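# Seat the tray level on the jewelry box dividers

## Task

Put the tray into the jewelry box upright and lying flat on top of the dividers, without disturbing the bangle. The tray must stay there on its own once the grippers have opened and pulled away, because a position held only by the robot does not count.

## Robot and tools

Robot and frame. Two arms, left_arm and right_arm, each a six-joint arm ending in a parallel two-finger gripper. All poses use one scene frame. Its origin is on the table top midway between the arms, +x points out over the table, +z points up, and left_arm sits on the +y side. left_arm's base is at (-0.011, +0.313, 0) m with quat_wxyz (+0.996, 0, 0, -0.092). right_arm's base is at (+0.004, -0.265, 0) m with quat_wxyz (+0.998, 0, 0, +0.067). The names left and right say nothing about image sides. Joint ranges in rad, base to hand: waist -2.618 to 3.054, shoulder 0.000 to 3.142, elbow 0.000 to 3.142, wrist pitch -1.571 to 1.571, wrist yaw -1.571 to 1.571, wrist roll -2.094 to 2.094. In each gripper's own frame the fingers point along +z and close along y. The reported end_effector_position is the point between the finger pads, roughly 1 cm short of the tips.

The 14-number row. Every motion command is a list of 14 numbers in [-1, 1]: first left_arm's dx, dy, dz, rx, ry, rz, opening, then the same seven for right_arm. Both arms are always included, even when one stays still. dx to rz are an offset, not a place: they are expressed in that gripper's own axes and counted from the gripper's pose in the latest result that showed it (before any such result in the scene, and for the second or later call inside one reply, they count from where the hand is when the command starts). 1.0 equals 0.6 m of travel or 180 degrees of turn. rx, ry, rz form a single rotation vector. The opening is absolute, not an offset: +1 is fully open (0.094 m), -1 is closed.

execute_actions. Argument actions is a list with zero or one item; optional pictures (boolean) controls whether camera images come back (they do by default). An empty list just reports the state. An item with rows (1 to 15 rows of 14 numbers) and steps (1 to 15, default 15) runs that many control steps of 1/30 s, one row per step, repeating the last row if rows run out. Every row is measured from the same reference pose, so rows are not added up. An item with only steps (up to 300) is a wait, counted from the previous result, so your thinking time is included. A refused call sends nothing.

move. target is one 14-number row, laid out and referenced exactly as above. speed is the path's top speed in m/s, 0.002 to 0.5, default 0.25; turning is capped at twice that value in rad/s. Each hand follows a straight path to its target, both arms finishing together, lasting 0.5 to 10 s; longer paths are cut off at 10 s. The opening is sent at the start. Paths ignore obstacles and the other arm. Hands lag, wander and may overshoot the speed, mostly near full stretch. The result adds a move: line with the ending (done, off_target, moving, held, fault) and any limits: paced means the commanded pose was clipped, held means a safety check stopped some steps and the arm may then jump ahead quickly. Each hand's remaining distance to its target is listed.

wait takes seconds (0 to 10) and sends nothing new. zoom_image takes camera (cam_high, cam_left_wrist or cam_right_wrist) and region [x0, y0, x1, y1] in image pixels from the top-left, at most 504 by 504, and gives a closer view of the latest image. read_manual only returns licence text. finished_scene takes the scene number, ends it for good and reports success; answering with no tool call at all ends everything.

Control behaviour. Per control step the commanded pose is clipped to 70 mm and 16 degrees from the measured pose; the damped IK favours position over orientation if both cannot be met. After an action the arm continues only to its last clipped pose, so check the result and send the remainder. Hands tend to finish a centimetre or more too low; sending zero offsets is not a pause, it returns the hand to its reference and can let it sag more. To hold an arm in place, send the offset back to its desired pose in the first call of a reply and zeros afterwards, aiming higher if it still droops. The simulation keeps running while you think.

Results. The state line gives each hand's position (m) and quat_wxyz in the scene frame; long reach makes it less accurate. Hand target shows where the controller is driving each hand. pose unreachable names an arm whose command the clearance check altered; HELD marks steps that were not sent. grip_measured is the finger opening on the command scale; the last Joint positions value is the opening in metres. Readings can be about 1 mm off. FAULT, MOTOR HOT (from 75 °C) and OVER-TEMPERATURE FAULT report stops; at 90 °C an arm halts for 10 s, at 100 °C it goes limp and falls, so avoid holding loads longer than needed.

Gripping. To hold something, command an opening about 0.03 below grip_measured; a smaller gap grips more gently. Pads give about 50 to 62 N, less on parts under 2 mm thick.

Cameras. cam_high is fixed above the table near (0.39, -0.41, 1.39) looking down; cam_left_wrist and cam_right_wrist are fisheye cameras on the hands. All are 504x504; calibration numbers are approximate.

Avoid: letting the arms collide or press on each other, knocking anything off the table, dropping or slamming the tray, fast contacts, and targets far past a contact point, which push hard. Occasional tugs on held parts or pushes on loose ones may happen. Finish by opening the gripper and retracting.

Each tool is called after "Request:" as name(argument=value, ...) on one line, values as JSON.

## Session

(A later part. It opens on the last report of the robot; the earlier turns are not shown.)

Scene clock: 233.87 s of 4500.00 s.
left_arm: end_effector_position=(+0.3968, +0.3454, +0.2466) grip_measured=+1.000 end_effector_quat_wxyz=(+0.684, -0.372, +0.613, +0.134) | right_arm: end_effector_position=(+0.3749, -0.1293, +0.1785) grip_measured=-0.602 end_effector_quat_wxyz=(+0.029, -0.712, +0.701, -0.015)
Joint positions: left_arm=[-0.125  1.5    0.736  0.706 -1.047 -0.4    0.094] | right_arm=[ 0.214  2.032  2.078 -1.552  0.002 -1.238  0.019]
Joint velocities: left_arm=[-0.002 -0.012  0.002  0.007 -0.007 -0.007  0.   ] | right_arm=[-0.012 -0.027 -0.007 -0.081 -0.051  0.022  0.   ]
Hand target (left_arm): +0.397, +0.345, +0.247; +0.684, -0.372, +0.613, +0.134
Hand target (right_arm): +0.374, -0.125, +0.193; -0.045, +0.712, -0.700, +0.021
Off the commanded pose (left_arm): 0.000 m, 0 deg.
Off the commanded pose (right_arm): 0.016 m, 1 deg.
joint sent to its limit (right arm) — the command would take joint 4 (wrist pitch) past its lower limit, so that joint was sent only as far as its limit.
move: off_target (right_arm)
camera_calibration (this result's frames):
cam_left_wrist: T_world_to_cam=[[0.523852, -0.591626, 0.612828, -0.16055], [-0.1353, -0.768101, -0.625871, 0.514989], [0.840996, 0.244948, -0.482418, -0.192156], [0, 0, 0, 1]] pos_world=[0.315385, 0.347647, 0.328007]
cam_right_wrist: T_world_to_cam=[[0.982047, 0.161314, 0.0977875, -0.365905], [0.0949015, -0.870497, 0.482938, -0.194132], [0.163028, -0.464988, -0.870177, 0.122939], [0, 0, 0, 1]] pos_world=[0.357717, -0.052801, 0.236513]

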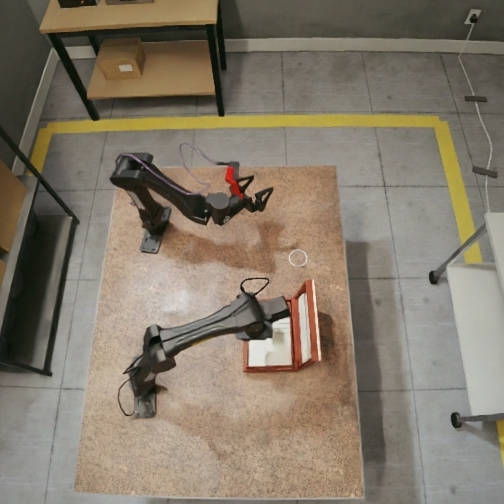

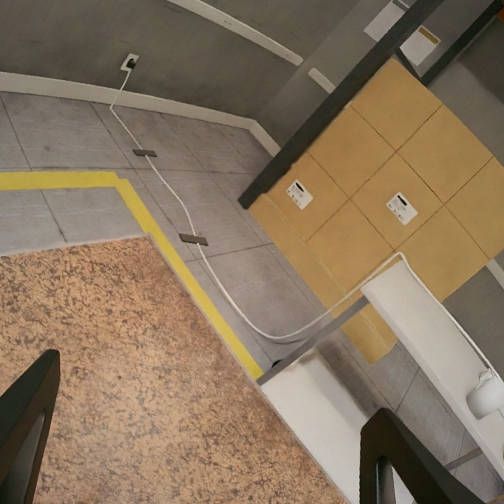

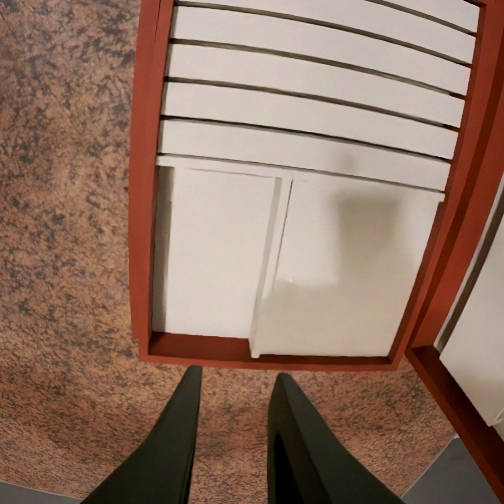

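Request:
move(target=[0,0,0,0,0,0,1,0.26,-0.03,0.04,-0.02,0,0,-1])

Request:
zoom_image(camera="cam_high", region=[225, 280, 325, 380])

Scene clock: 243.63 s of 4500.00 s.
left_arm: end_effector_position=(+0.3968, +0.3454, +0.2466) grip_measured=+1.000 end_effector_quat_wxyz=(+0.684, -0.372, +0.613, +0.134) | right_arm: end_effector_position=(+0.3936, -0.2893, +0.1520) grip_measured=-0.986 end_effector_quat_wxyz=(+0.001, -0.707, +0.708, +0.002)
Joint positions: left_arm=[-0.125  1.5    0.736  0.706 -1.047 -0.4    0.094] | right_arm=[-0.202  2.06   2.014 -1.527 -0.005 -1.636  0.001]
Joint velocities: left_arm=[ 0.002 -0.002  0.007  0.037  0.007 -0.007  0.   ] | right_arm=[-0.012 -0.012  0.027  0.037 -0.051 -0.007  0.002]
Hand target (left_arm): +0.397, +0.345, +0.247; +0.684, -0.372, +0.613, +0.134
Hand target (right_arm): +0.396, -0.284, +0.154; -0.009, +0.713, -0.702, -0.007
Off the commanded pose (left_arm): 0.000 m, 0 deg.
Off the commanded pose (right_arm): 0.006 m, 1 deg.
After step 90, 5.50 s passed at rest.
move: done
camera_calibration (this result's frames):
cam_left_wrist: T_world_to_cam=[[0.523852, -0.591626, 0.612828, -0.16055], [-0.1353, -0.768101, -0.625871, 0.514989], [0.840996, 0.244948, -0.482418, -0.192156], [0, 0, 0, 1]] pos_world=[0.315385, 0.347647, 0.328007]
cam_right_wrist: T_world_to_cam=[[0.988818, 0.145589, 0.0322891, -0.353143], [0.111412, -0.865143, 0.488994, -0.328209], [0.0991268, -0.479929, -0.871689, 0.0434834], [0, 0, 0, 1]] pos_world=[0.38145, -0.211665, 0.209799]

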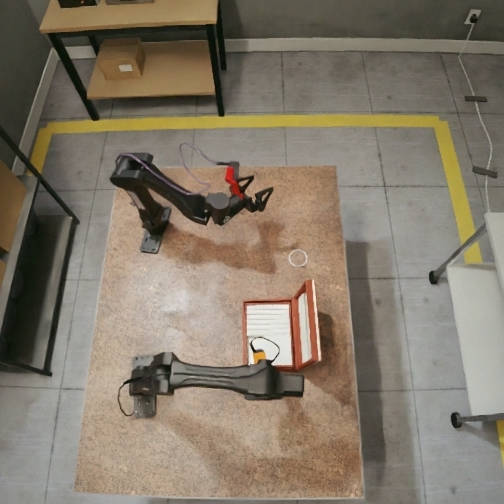

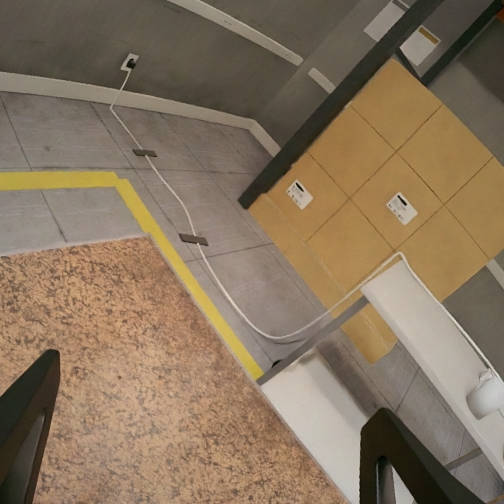

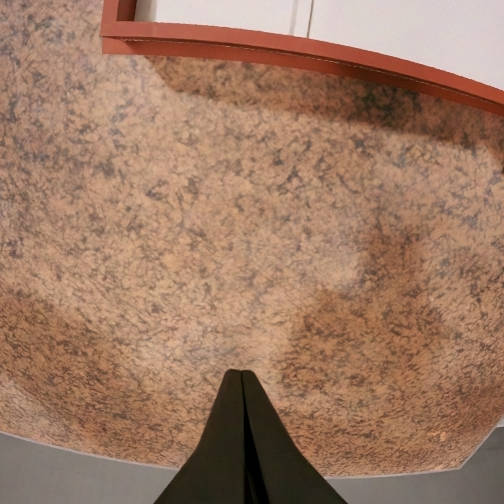

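Region (225, 280, 325, 380) of cam_high's 504x504 image, scaled by 5.040, with more detail than that image has.

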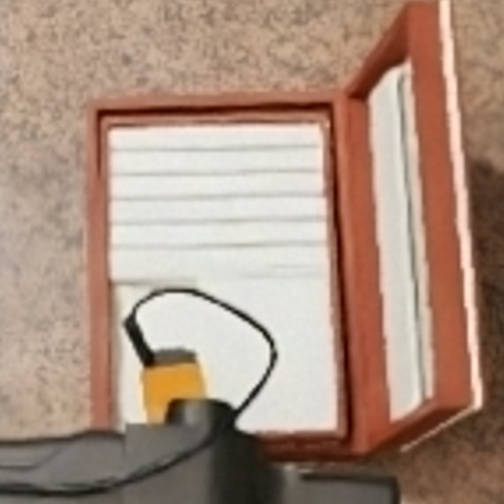

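Request:
move(target=[0,0,0,0,0,0,1,-0.1,-0.04,0.13,0,0,0,-1], speed=0.1)

Scene clock: 250.20 s of 4500.00 s.
left_arm: end_effector_position=(+0.3968, +0.3454, +0.2466) grip_measured=+1.000 end_effector_quat_wxyz=(+0.684, -0.372, +0.613, +0.134) | right_arm: end_effector_position=(+0.4217, -0.2331, +0.0817) grip_measured=-0.986 end_effector_quat_wxyz=(+0.008, -0.708, +0.706, -0.005)
Joint positions: left_arm=[-0.125  1.5    0.736  0.706 -1.047 -0.4    0.094] | right_arm=[-0.062  2.143  1.861 -1.271 -0.002 -1.499  0.001]
Joint velocities: left_arm=[-0.002 -0.002  0.007 -0.022  0.022 -0.022  0.   ] | right_arm=[-0.012  0.002 -0.007 -0.007  0.007 -0.051  0.001]
Hand target (left_arm): +0.397, +0.345, +0.247; +0.684, -0.372, +0.613, +0.134
Hand target (right_arm): +0.417, -0.230, +0.074; -0.000, +0.707, -0.708, -0.003
Off the commanded pose (left_arm): 0.000 m, 0 deg.
Off the commanded pose (right_arm): 0.009 m, 1 deg.
After step 90, 2.10 s passed at rest.
move: done
camera_calibration (this result's frames):
cam_left_wrist: T_world_to_cam=[[0.523852, -0.591626, 0.612828, -0.16055], [-0.1353, -0.768101, -0.625871, 0.514989], [0.840996, 0.244948, -0.482418, -0.192156], [0, 0, 0, 1]] pos_world=[0.315385, 0.347647, 0.328007]
cam_right_wrist: T_world_to_cam=[[0.987529, 0.148669, 0.0518128, -0.38718], [0.104159, -0.863717, 0.493096, -0.245327], [0.11806, -0.481549, -0.868431, -0.00228463], [0, 0, 0, 1]] pos_world=[0.408174, -0.155431, 0.139046]

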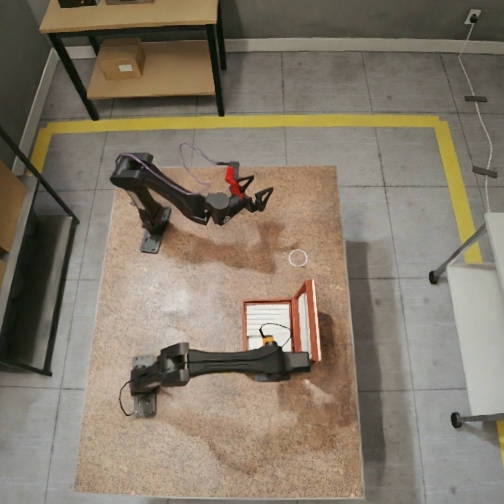

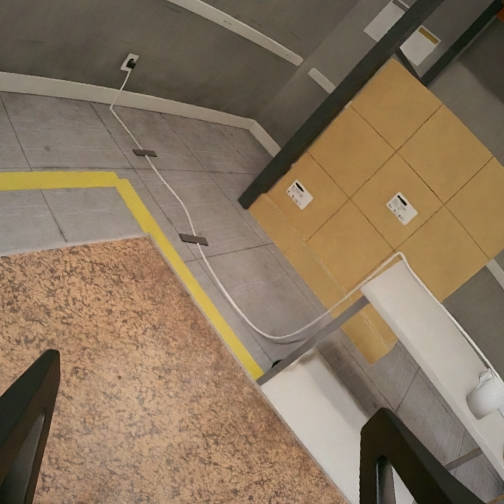

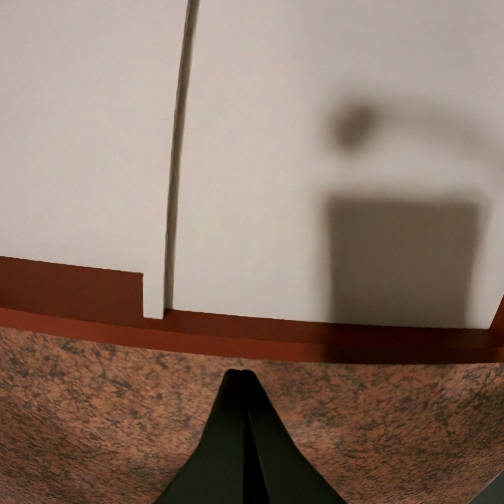

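Request:
move(target=[0,0,0,0,0,0,1,0,0,0.02,0,0,0,-1], speed=0.03)

Request:
move(target=[0,0,0,0,0,0,1,-0.03,0,0,0,0,0,-1], speed=0.015)

Scene clock: 256.77 s of 4500.00 s.
left_arm: end_effector_position=(+0.3968, +0.3454, +0.2466) grip_measured=+1.000 end_effector_quat_wxyz=(+0.684, -0.372, +0.613, +0.134) | right_arm: end_effector_position=(+0.4261, -0.2331, +0.0766) grip_measured=-0.986 end_effector_quat_wxyz=(+0.014, -0.707, +0.707, -0.012)
Joint positions: left_arm=[-0.125  1.5    0.736  0.706 -1.047 -0.4    0.094] | right_arm=[-0.062  2.143  1.841 -1.231 -0.    -1.498  0.001]
Joint velocities: left_arm=[-0.007  0.002  0.002 -0.051  0.051 -0.081  0.   ] | right_arm=[ 0.017  0.002  0.002 -0.022  0.007  0.022 -0.   ]
Hand target (left_arm): +0.397, +0.345, +0.247; +0.684, -0.372, +0.613, +0.134
Hand target (right_arm): +0.422, -0.233, +0.070; -0.008, +0.708, -0.706, +0.005
Off the commanded pose (left_arm): 0.000 m, 0 deg.
Off the commanded pose (right_arm): 0.008 m, 1 deg.
After step 90, 2.77 s passed at rest.
move: done
camera_calibration (this result's frames):
cam_left_wrist: T_world_to_cam=[[0.523852, -0.591626, 0.612828, -0.16055], [-0.1353, -0.768101, -0.625871, 0.514989], [0.840996, 0.244948, -0.482418, -0.192156], [0, 0, 0, 1]] pos_world=[0.315385, 0.347647, 0.328007]
cam_right_wrist: T_world_to_cam=[[0.986559, 0.147506, 0.0703028, -0.392529], [0.0938695, -0.863775, 0.495057, -0.239024], [0.13375, -0.481804, -0.866011, -0.0141062], [0, 0, 0, 1]] pos_world=[0.411577, -0.155359, 0.13371]

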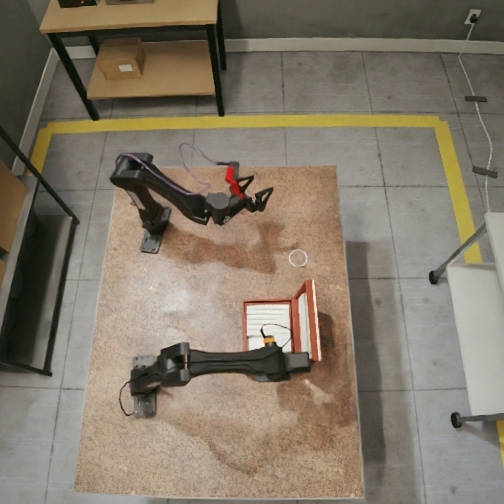

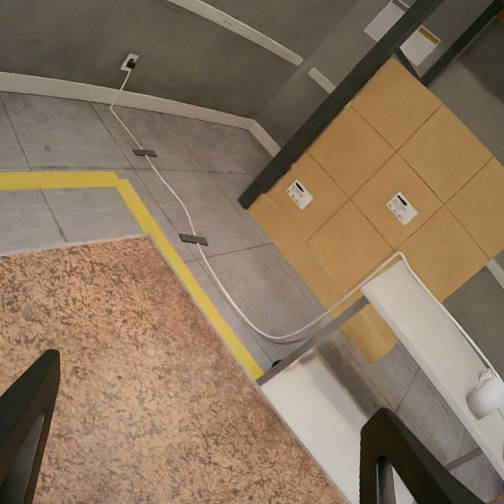

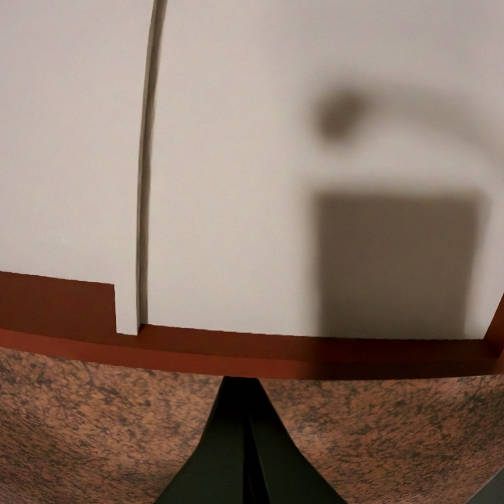

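Scene clock: 258.30 s of 4500.00 s.
left_arm: end_effector_position=(+0.3968, +0.3454, +0.2466) grip_measured=+1.000 end_effector_quat_wxyz=(+0.684, -0.372, +0.613, +0.134) | right_arm: end_effector_position=(+0.4252, -0.2217, +0.0766) grip_measured=-0.986 end_effector_quat_wxyz=(+0.011, -0.707, +0.707, -0.016)
Joint positions: left_arm=[-0.125  1.5    0.736  0.706 -1.047 -0.4    0.094] | right_arm=[-0.03   2.143  1.841 -1.231  0.01  -1.466  0.001]
Joint velocities: left_arm=[ 0.012 -0.002 -0.002 -0.022 -0.066 -0.051  0.   ] | right_arm=[ 0.012 -0.002  0.002 -0.037 -0.022 -0.051  0.   ]
Hand target (left_arm): +0.397, +0.345, +0.247; +0.684, -0.372, +0.613, +0.134
Hand target (right_arm): +0.426, -0.215, +0.077; -0.014, +0.707, -0.707, +0.012
Off the commanded pose (left_arm): 0.000 m, 0 deg.
Off the commanded pose (right_arm): 0.007 m, 1 deg.
move: done
camera_calibration (this result's frames):
cam_left_wrist: T_world_to_cam=[[0.523852, -0.591626, 0.612828, -0.16055], [-0.1353, -0.768101, -0.625871, 0.514989], [0.840996, 0.244948, -0.482418, -0.192156], [0, 0, 0, 1]] pos_world=[0.315385, 0.347647, 0.328007]
cam_right_wrist: T_world_to_cam=[[0.986686, 0.146652, 0.070308, -0.393542], [0.0918996, -0.859426, 0.502933, -0.227913], [0.134181, -0.489776, -0.861461, -0.0107869], [0, 0, 0, 1]] pos_world=[0.410695, -0.143443, 0.133002]

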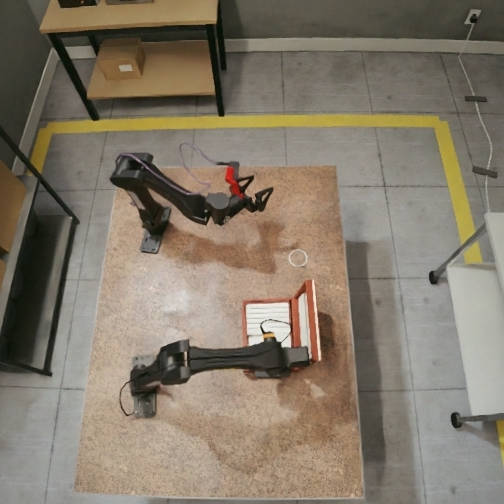

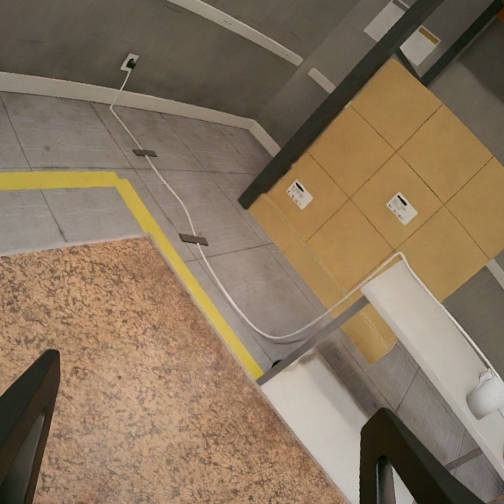

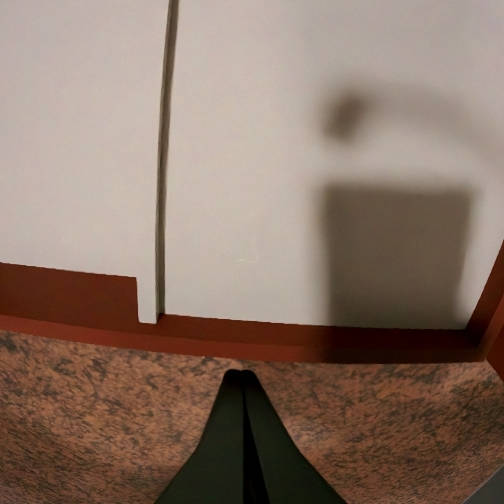

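Request:
move(target=[0,0,0,0,0,0,1,0.2,0.25,-0.13,0,0,0,-1])

Request:
zoom_image(camera="cam_high", region=[235, 285, 325, 380])

Scene clock: 265.50 s of 4500.00 s.
left_arm: end_effector_position=(+0.3968, +0.3454, +0.2466) grip_measured=+1.000 end_effector_quat_wxyz=(+0.684, -0.372, +0.613, +0.134) | right_arm: end_effector_position=(+0.2821, -0.3431, +0.1514) grip_measured=-0.986 end_effector_quat_wxyz=(+0.013, -0.704, +0.709, -0.032)
Joint positions: left_arm=[-0.125  1.5    0.736  0.706 -1.047 -0.4    0.094] | right_arm=[-0.406  1.574  1.4   -1.329  0.009 -1.835  0.001]
Joint velocities: left_arm=[-0.002  0.007 -0.017  0.037 -0.007  0.037  0.   ] | right_arm=[ 0.002  0.012 -0.022  0.007 -0.007 -0.051  0.   ]
Hand target (left_arm): +0.397, +0.345, +0.247; +0.684, -0.372, +0.613, +0.134
Hand target (right_arm): +0.272, -0.339, +0.149; -0.013, +0.707, -0.707, +0.016
Off the commanded pose (left_arm): 0.000 m, 0 deg.
Off the commanded pose (right_arm): 0.010 m, 2 deg.
After step 90, 2.77 s passed at rest.
move: done
camera_calibration (this result's frames):
cam_left_wrist: T_world_to_cam=[[0.523852, -0.591626, 0.612828, -0.16055], [-0.1353, -0.768101, -0.625871, 0.514989], [0.840996, 0.244948, -0.482418, -0.192156], [0, 0, 0, 1]] pos_world=[0.315385, 0.347647, 0.328007]
cam_right_wrist: T_world_to_cam=[[0.985657, 0.141863, 0.0914088, -0.244318], [0.0737808, -0.84937, 0.522615, -0.351132], [0.15178, -0.508375, -0.847655, -0.000112365], [0, 0, 0, 1]] pos_world=[0.266737, -0.263639, 0.205744]

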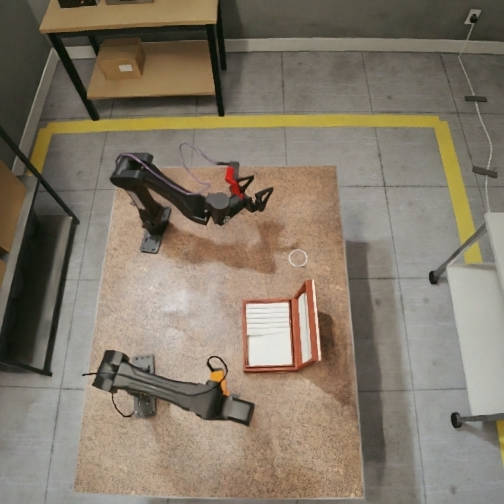

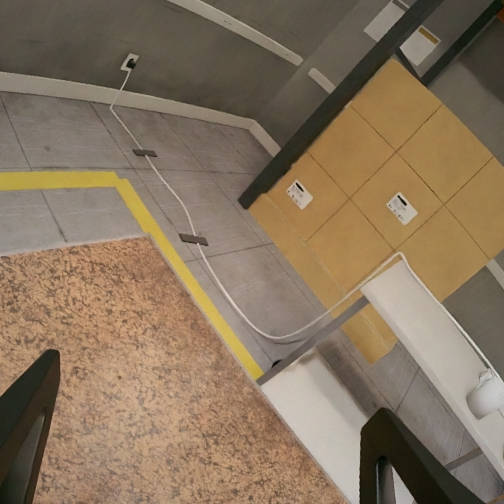

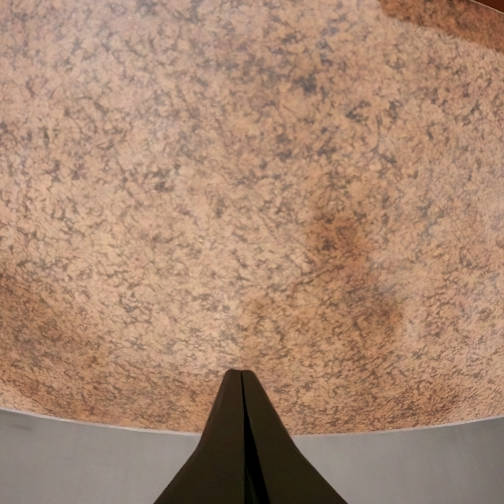

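Region (235, 285, 325, 380) of cam_high's 504x504 image, scaled by 5.305, with more detail than that image has; it fills the left 477 columns of this view, and the rest is white.

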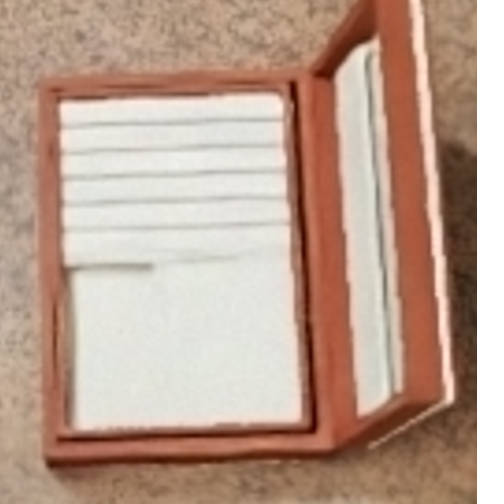

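Request:
move(target=[0,0,0,0,0,0,1,-0.25,-0.15,-0.06,0,0,0,-1])

Scene clock: 272.03 s of 4500.00 s.
left_arm: end_effector_position=(+0.3968, +0.3454, +0.2466) grip_measured=+1.000 end_effector_quat_wxyz=(+0.684, -0.372, +0.613, +0.134) | right_arm: end_effector_position=(+0.3684, -0.1944, +0.1825) grip_measured=-0.986 end_effector_quat_wxyz=(+0.008, -0.708, +0.705, -0.030)
Joint positions: left_arm=[-0.125  1.5    0.736  0.706 -1.047 -0.4    0.094] | right_arm=[ 0.074  1.946  1.972 -1.55   0.041 -1.368  0.001]
Joint velocities: left_arm=[-0.002 -0.022 -0.002 -0.007 -0.051  0.037  0.   ] | right_arm=[-0.002 -0.037 -0.007 -0.037 -0.051 -0.007 -0.001]
Hand target (left_arm): +0.397, +0.345, +0.247; +0.684, -0.372, +0.613, +0.134
Hand target (right_arm): +0.371, -0.194, +0.188; -0.013, +0.704, -0.709, +0.033
Off the commanded pose (left_arm): 0.000 m, 0 deg.
Off the commanded pose (right_arm): 0.007 m, 1 deg.
joint sent to its limit (right arm) — the command would take joint 4 (wrist pitch) past its lower limit, so that joint was sent only as far as its limit.
After step 90, 2.10 s passed at rest.
move: done
camera_calibration (this result's frames):
cam_left_wrist: T_world_to_cam=[[0.523852, -0.591626, 0.612828, -0.16055], [-0.1353, -0.768101, -0.625871, 0.514989], [0.840996, 0.244948, -0.482418, -0.192156], [0, 0, 0, 1]] pos_world=[0.315385, 0.347647, 0.328007]
cam_right_wrist: T_world_to_cam=[[0.984782, 0.153383, 0.0817129, -0.349026], [0.0881697, -0.846118, 0.525652, -0.252628], [0.149765, -0.510448, -0.846766, 0.0889266], [0, 0, 0, 1]] pos_world=[0.352671, -0.114826, 0.236614]

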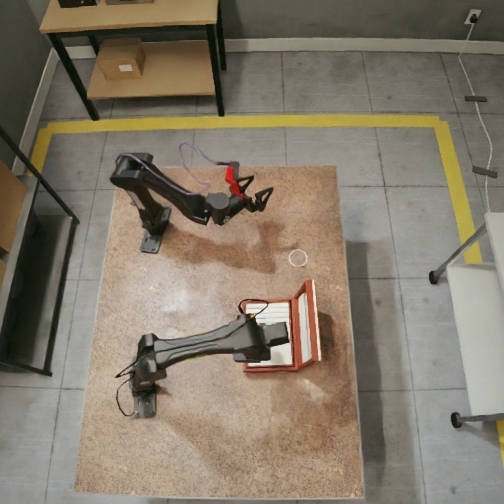

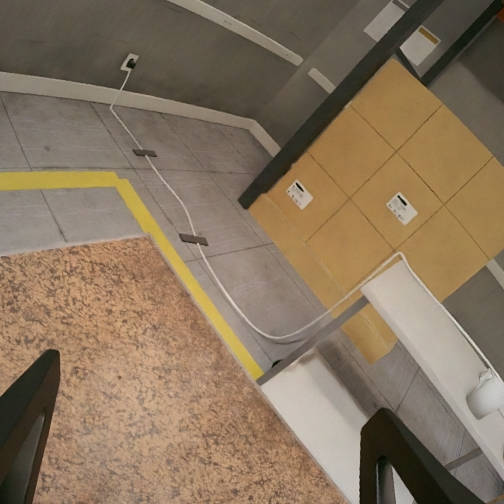

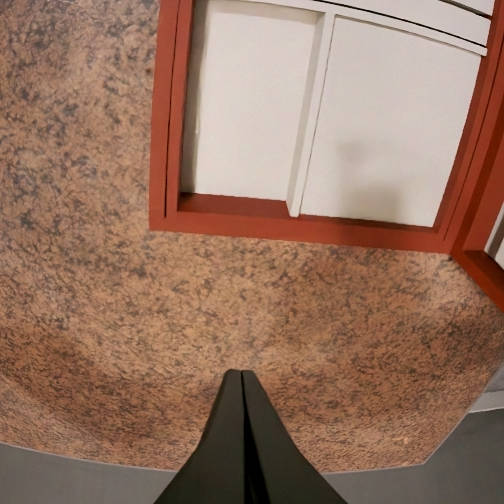

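Seated. Clear away.

Request:
move(target=[0,0,0,0,0,0,1,0.2,0.2,0,0,0,0,-1], speed=0.4)

Request:
finished_scene(scene=1)

Scene clock: 278.40 s of 4500.00 s.
left_arm: end_effector_position=(+0.3968, +0.3454, +0.2466) grip_measured=+1.000 end_effector_quat_wxyz=(+0.684, -0.372, +0.613, +0.134) | right_arm: end_effector_position=(+0.2532, -0.3154, +0.1818) grip_measured=-0.986 end_effector_quat_wxyz=(+0.005, -0.707, +0.706, -0.037)
Joint positions: left_arm=[-0.125  1.5    0.736  0.706 -1.047 -0.4    0.094] | right_arm=[-0.313  1.459  1.413 -1.457  0.035 -1.751  0.001]
Joint velocities: left_arm=[-0.002  0.007 -0.022 -0.007 -0.066 -0.037  0.   ] | right_arm=[-0.002 -0.007  0.007 -0.022 -0.051 -0.022 -0.001]
Hand target (left_arm): +0.397, +0.345, +0.247; +0.684, -0.372, +0.613, +0.134
Hand target (right_arm): +0.249, -0.314, +0.179; -0.010, +0.708, -0.705, +0.030
Off the commanded pose (left_arm): 0.000 m, 0 deg.
Off the commanded pose (right_arm): 0.005 m, 1 deg.
After step 90, 2.17 s passed at rest.
move: done
camera_calibration (this result's frames):
cam_left_wrist: T_world_to_cam=[[0.523852, -0.591626, 0.612828, -0.16055], [-0.1353, -0.768101, -0.625871, 0.514989], [0.840996, 0.244948, -0.482418, -0.192156], [0, 0, 0, 1]] pos_world=[0.315385, 0.347647, 0.328007]
cam_right_wrist: T_world_to_cam=[[0.984834, 0.151123, 0.0852236, -0.218341], [0.0820143, -0.838369, 0.538898, -0.342879], [0.152889, -0.523735, -0.838049, 0.0372732], [0, 0, 0, 1]] pos_world=[0.237452, -0.234941, 0.234621]

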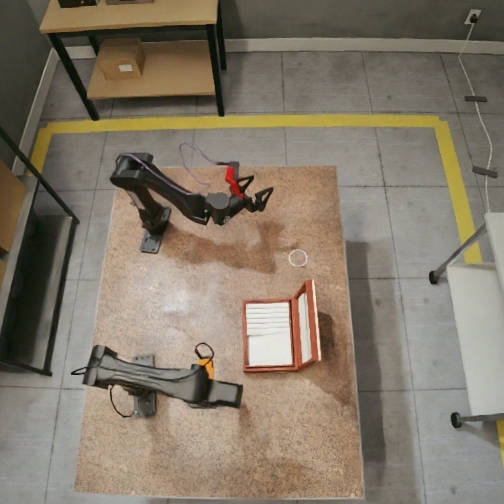

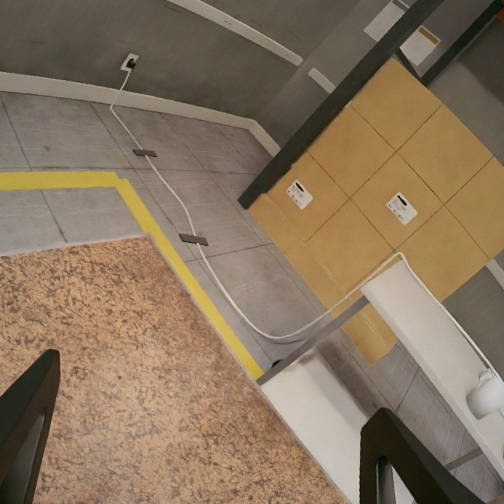

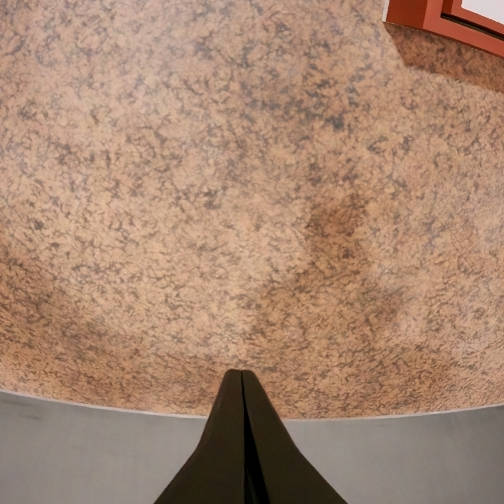

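The scene is finished: the task was done.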